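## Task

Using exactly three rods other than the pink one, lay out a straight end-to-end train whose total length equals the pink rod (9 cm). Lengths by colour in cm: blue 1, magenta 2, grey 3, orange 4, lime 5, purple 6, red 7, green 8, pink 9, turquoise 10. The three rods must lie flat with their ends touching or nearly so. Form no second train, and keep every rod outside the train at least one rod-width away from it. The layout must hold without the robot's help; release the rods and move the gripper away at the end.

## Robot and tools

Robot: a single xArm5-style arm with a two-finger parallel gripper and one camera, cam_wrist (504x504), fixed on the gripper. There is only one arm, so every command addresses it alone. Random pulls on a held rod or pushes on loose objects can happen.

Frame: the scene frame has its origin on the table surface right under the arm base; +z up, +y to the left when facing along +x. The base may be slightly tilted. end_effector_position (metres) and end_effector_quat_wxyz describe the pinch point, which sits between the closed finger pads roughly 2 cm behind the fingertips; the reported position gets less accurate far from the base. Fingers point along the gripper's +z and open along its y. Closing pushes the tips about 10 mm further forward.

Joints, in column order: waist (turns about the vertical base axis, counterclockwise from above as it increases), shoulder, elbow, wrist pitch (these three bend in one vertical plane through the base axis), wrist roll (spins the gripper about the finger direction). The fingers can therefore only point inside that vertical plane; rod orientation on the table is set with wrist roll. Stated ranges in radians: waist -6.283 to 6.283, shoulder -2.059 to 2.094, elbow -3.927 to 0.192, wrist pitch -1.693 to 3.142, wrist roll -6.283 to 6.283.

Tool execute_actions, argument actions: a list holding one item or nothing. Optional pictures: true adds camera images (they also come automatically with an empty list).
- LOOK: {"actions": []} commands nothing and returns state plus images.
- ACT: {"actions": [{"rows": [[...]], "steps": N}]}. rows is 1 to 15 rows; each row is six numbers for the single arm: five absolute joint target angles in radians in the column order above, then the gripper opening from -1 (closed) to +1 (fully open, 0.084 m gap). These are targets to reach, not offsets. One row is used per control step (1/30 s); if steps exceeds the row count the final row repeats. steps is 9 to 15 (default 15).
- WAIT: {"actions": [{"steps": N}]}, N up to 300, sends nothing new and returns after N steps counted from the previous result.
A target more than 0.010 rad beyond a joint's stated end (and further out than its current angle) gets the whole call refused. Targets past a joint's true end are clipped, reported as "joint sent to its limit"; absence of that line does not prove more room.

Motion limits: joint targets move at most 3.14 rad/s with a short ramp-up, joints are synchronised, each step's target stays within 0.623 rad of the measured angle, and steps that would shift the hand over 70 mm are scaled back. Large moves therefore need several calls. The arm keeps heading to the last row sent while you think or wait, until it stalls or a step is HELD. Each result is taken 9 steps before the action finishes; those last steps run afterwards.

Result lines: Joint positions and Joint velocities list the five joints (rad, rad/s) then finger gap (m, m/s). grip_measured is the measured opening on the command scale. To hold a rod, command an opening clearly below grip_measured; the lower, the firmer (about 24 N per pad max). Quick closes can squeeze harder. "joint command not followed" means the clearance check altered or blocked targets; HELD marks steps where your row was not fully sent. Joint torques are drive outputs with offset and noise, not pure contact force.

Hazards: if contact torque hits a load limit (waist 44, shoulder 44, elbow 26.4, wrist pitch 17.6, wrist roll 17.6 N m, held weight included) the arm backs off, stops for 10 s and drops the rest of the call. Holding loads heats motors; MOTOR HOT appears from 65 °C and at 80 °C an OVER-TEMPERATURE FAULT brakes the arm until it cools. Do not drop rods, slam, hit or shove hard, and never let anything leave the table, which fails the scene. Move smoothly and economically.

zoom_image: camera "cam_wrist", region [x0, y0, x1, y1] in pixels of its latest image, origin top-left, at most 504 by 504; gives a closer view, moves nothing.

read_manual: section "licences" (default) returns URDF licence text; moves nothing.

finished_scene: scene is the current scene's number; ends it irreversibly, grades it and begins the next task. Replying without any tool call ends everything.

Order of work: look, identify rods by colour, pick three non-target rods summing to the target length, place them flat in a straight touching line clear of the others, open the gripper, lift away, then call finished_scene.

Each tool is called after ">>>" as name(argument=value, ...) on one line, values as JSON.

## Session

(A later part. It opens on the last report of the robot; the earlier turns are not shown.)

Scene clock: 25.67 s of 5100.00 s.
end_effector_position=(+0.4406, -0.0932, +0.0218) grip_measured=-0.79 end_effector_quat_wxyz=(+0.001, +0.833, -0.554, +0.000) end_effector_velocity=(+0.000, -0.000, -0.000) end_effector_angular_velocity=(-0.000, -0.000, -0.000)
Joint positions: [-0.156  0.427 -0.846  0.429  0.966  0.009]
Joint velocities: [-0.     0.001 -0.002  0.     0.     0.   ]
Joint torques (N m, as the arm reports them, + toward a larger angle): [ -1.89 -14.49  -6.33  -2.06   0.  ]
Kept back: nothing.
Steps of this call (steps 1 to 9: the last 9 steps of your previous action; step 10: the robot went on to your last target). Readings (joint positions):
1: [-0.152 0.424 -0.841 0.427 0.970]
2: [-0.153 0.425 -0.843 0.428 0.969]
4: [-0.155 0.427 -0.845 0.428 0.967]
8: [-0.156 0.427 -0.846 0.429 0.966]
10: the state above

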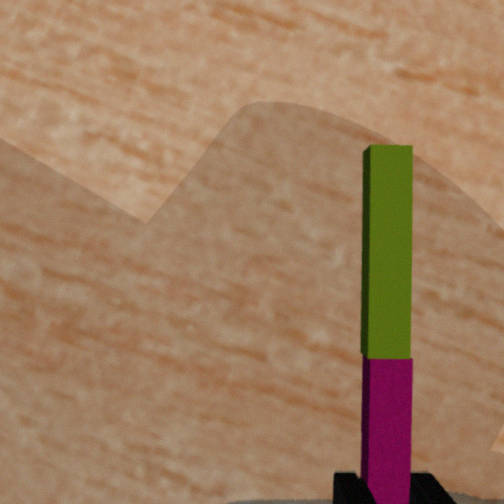

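>>> execute_actions(actions=[{"rows":[[-0.1559,0.4274,-0.8458,0.4289,0.9661,-0.82],[-0.1559,0.4274,-0.8458,0.4289,0.9661,-0.76],[-0.1559,0.4274,-0.8458,0.4289,0.9661,-0.7],[-0.1559,0.4274,-0.8458,0.4289,0.9661,-0.6],[-0.1559,0.4274,-0.8458,0.4289,0.9661,-0.5],[-0.1559,0.4274,-0.8458,0.4289,0.9661,-0.4],[-0.1559,0.4274,-0.8458,0.4289,0.9661,-0.4],[-0.1559,0.4274,-0.8458,0.4289,0.9661,-0.4],[-0.1559,0.39,-0.842,0.462,0.9661,-0.4],[-0.1559,0.34,-0.836,0.507,0.9661,-0.4],[-0.1559,0.28,-0.83,0.561,0.9661,-0.4],[-0.1559,0.2,-0.83,0.641,0.9661,-0.4]],"steps":15}])

>>> execute_actions(actions=[{"steps":20}], pictures=true)

Scene clock: 26.47 s of 5100.00 s.
end_effector_position=(+0.4406, -0.0932, +0.0219) grip_measured=-0.52 end_effector_quat_wxyz=(+0.001, +0.832, -0.554, +0.000) end_effector_velocity=(-0.002, +0.000, -0.001) end_effector_angular_velocity=(+0.001, +0.004, -0.000)
Joint positions: [-0.156  0.427 -0.846  0.429  0.966  0.021]
Joint velocities: [-0.     0.002  0.002  0.     0.     0.133]
Joint torques (N m, as the arm reports them, + toward a larger angle): [ -1.58 -14.05  -6.04  -1.82  -0.09]
Steps of this call (steps 1 to 15: the robot went on to your last target; steps 16 to 18: nothing new was sent; steps 19 to 24: the first 6 steps of this action). Readings (joint positions):
19: [-0.156 0.427 -0.846 0.429 0.966]
20: [-0.156 0.427 -0.846 0.429 0.966]
22: [-0.156 0.427 -0.846 0.429 0.966]
24: the state above

Scene clock: 27.13 s of 5100.00 s.
end_effector_position=(+0.4357, -0.0919, +0.1025) grip_measured=-0.42 end_effector_quat_wxyz=(+0.002, +0.833, -0.554, -0.001) end_effector_velocity=(+0.010, -0.002, +0.010) end_effector_angular_velocity=(-0.006, -0.027, +0.000)
Joint positions: [-0.156  0.202 -0.829  0.641  0.966  0.026]
Joint velocities: [ 0.    -0.011 -0.015 -0.002  0.    -0.   ]
Joint torques (N m, as the arm reports them, + toward a larger angle): [ -1.77 -13.26  -8.02  -2.09  -0.02]
Kept back: nothing.
Steps of this call (steps 1 to 9: the last 9 steps of your previous action; steps 10 to 20: the robot went on to your last target). Readings (joint positions):
1: [-0.156 0.427 -0.846 0.429 0.966]
2: [-0.156 0.427 -0.846 0.429 0.966]
4: [-0.156 0.423 -0.845 0.435 0.966]
8: [-0.156 0.301 -0.831 0.549 0.966]
20: the state above

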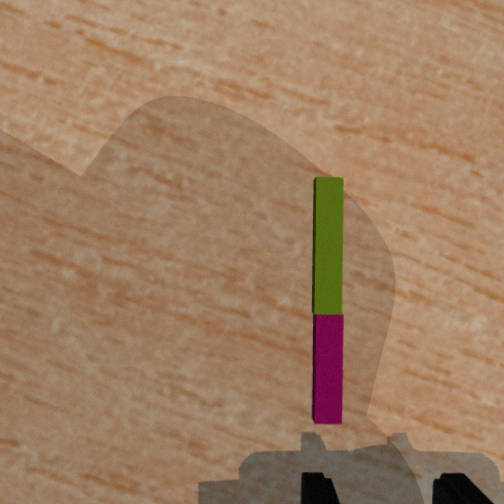

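Straight and touching.

>>> finished_scene(scene=1)

The scene is finished: the task was done.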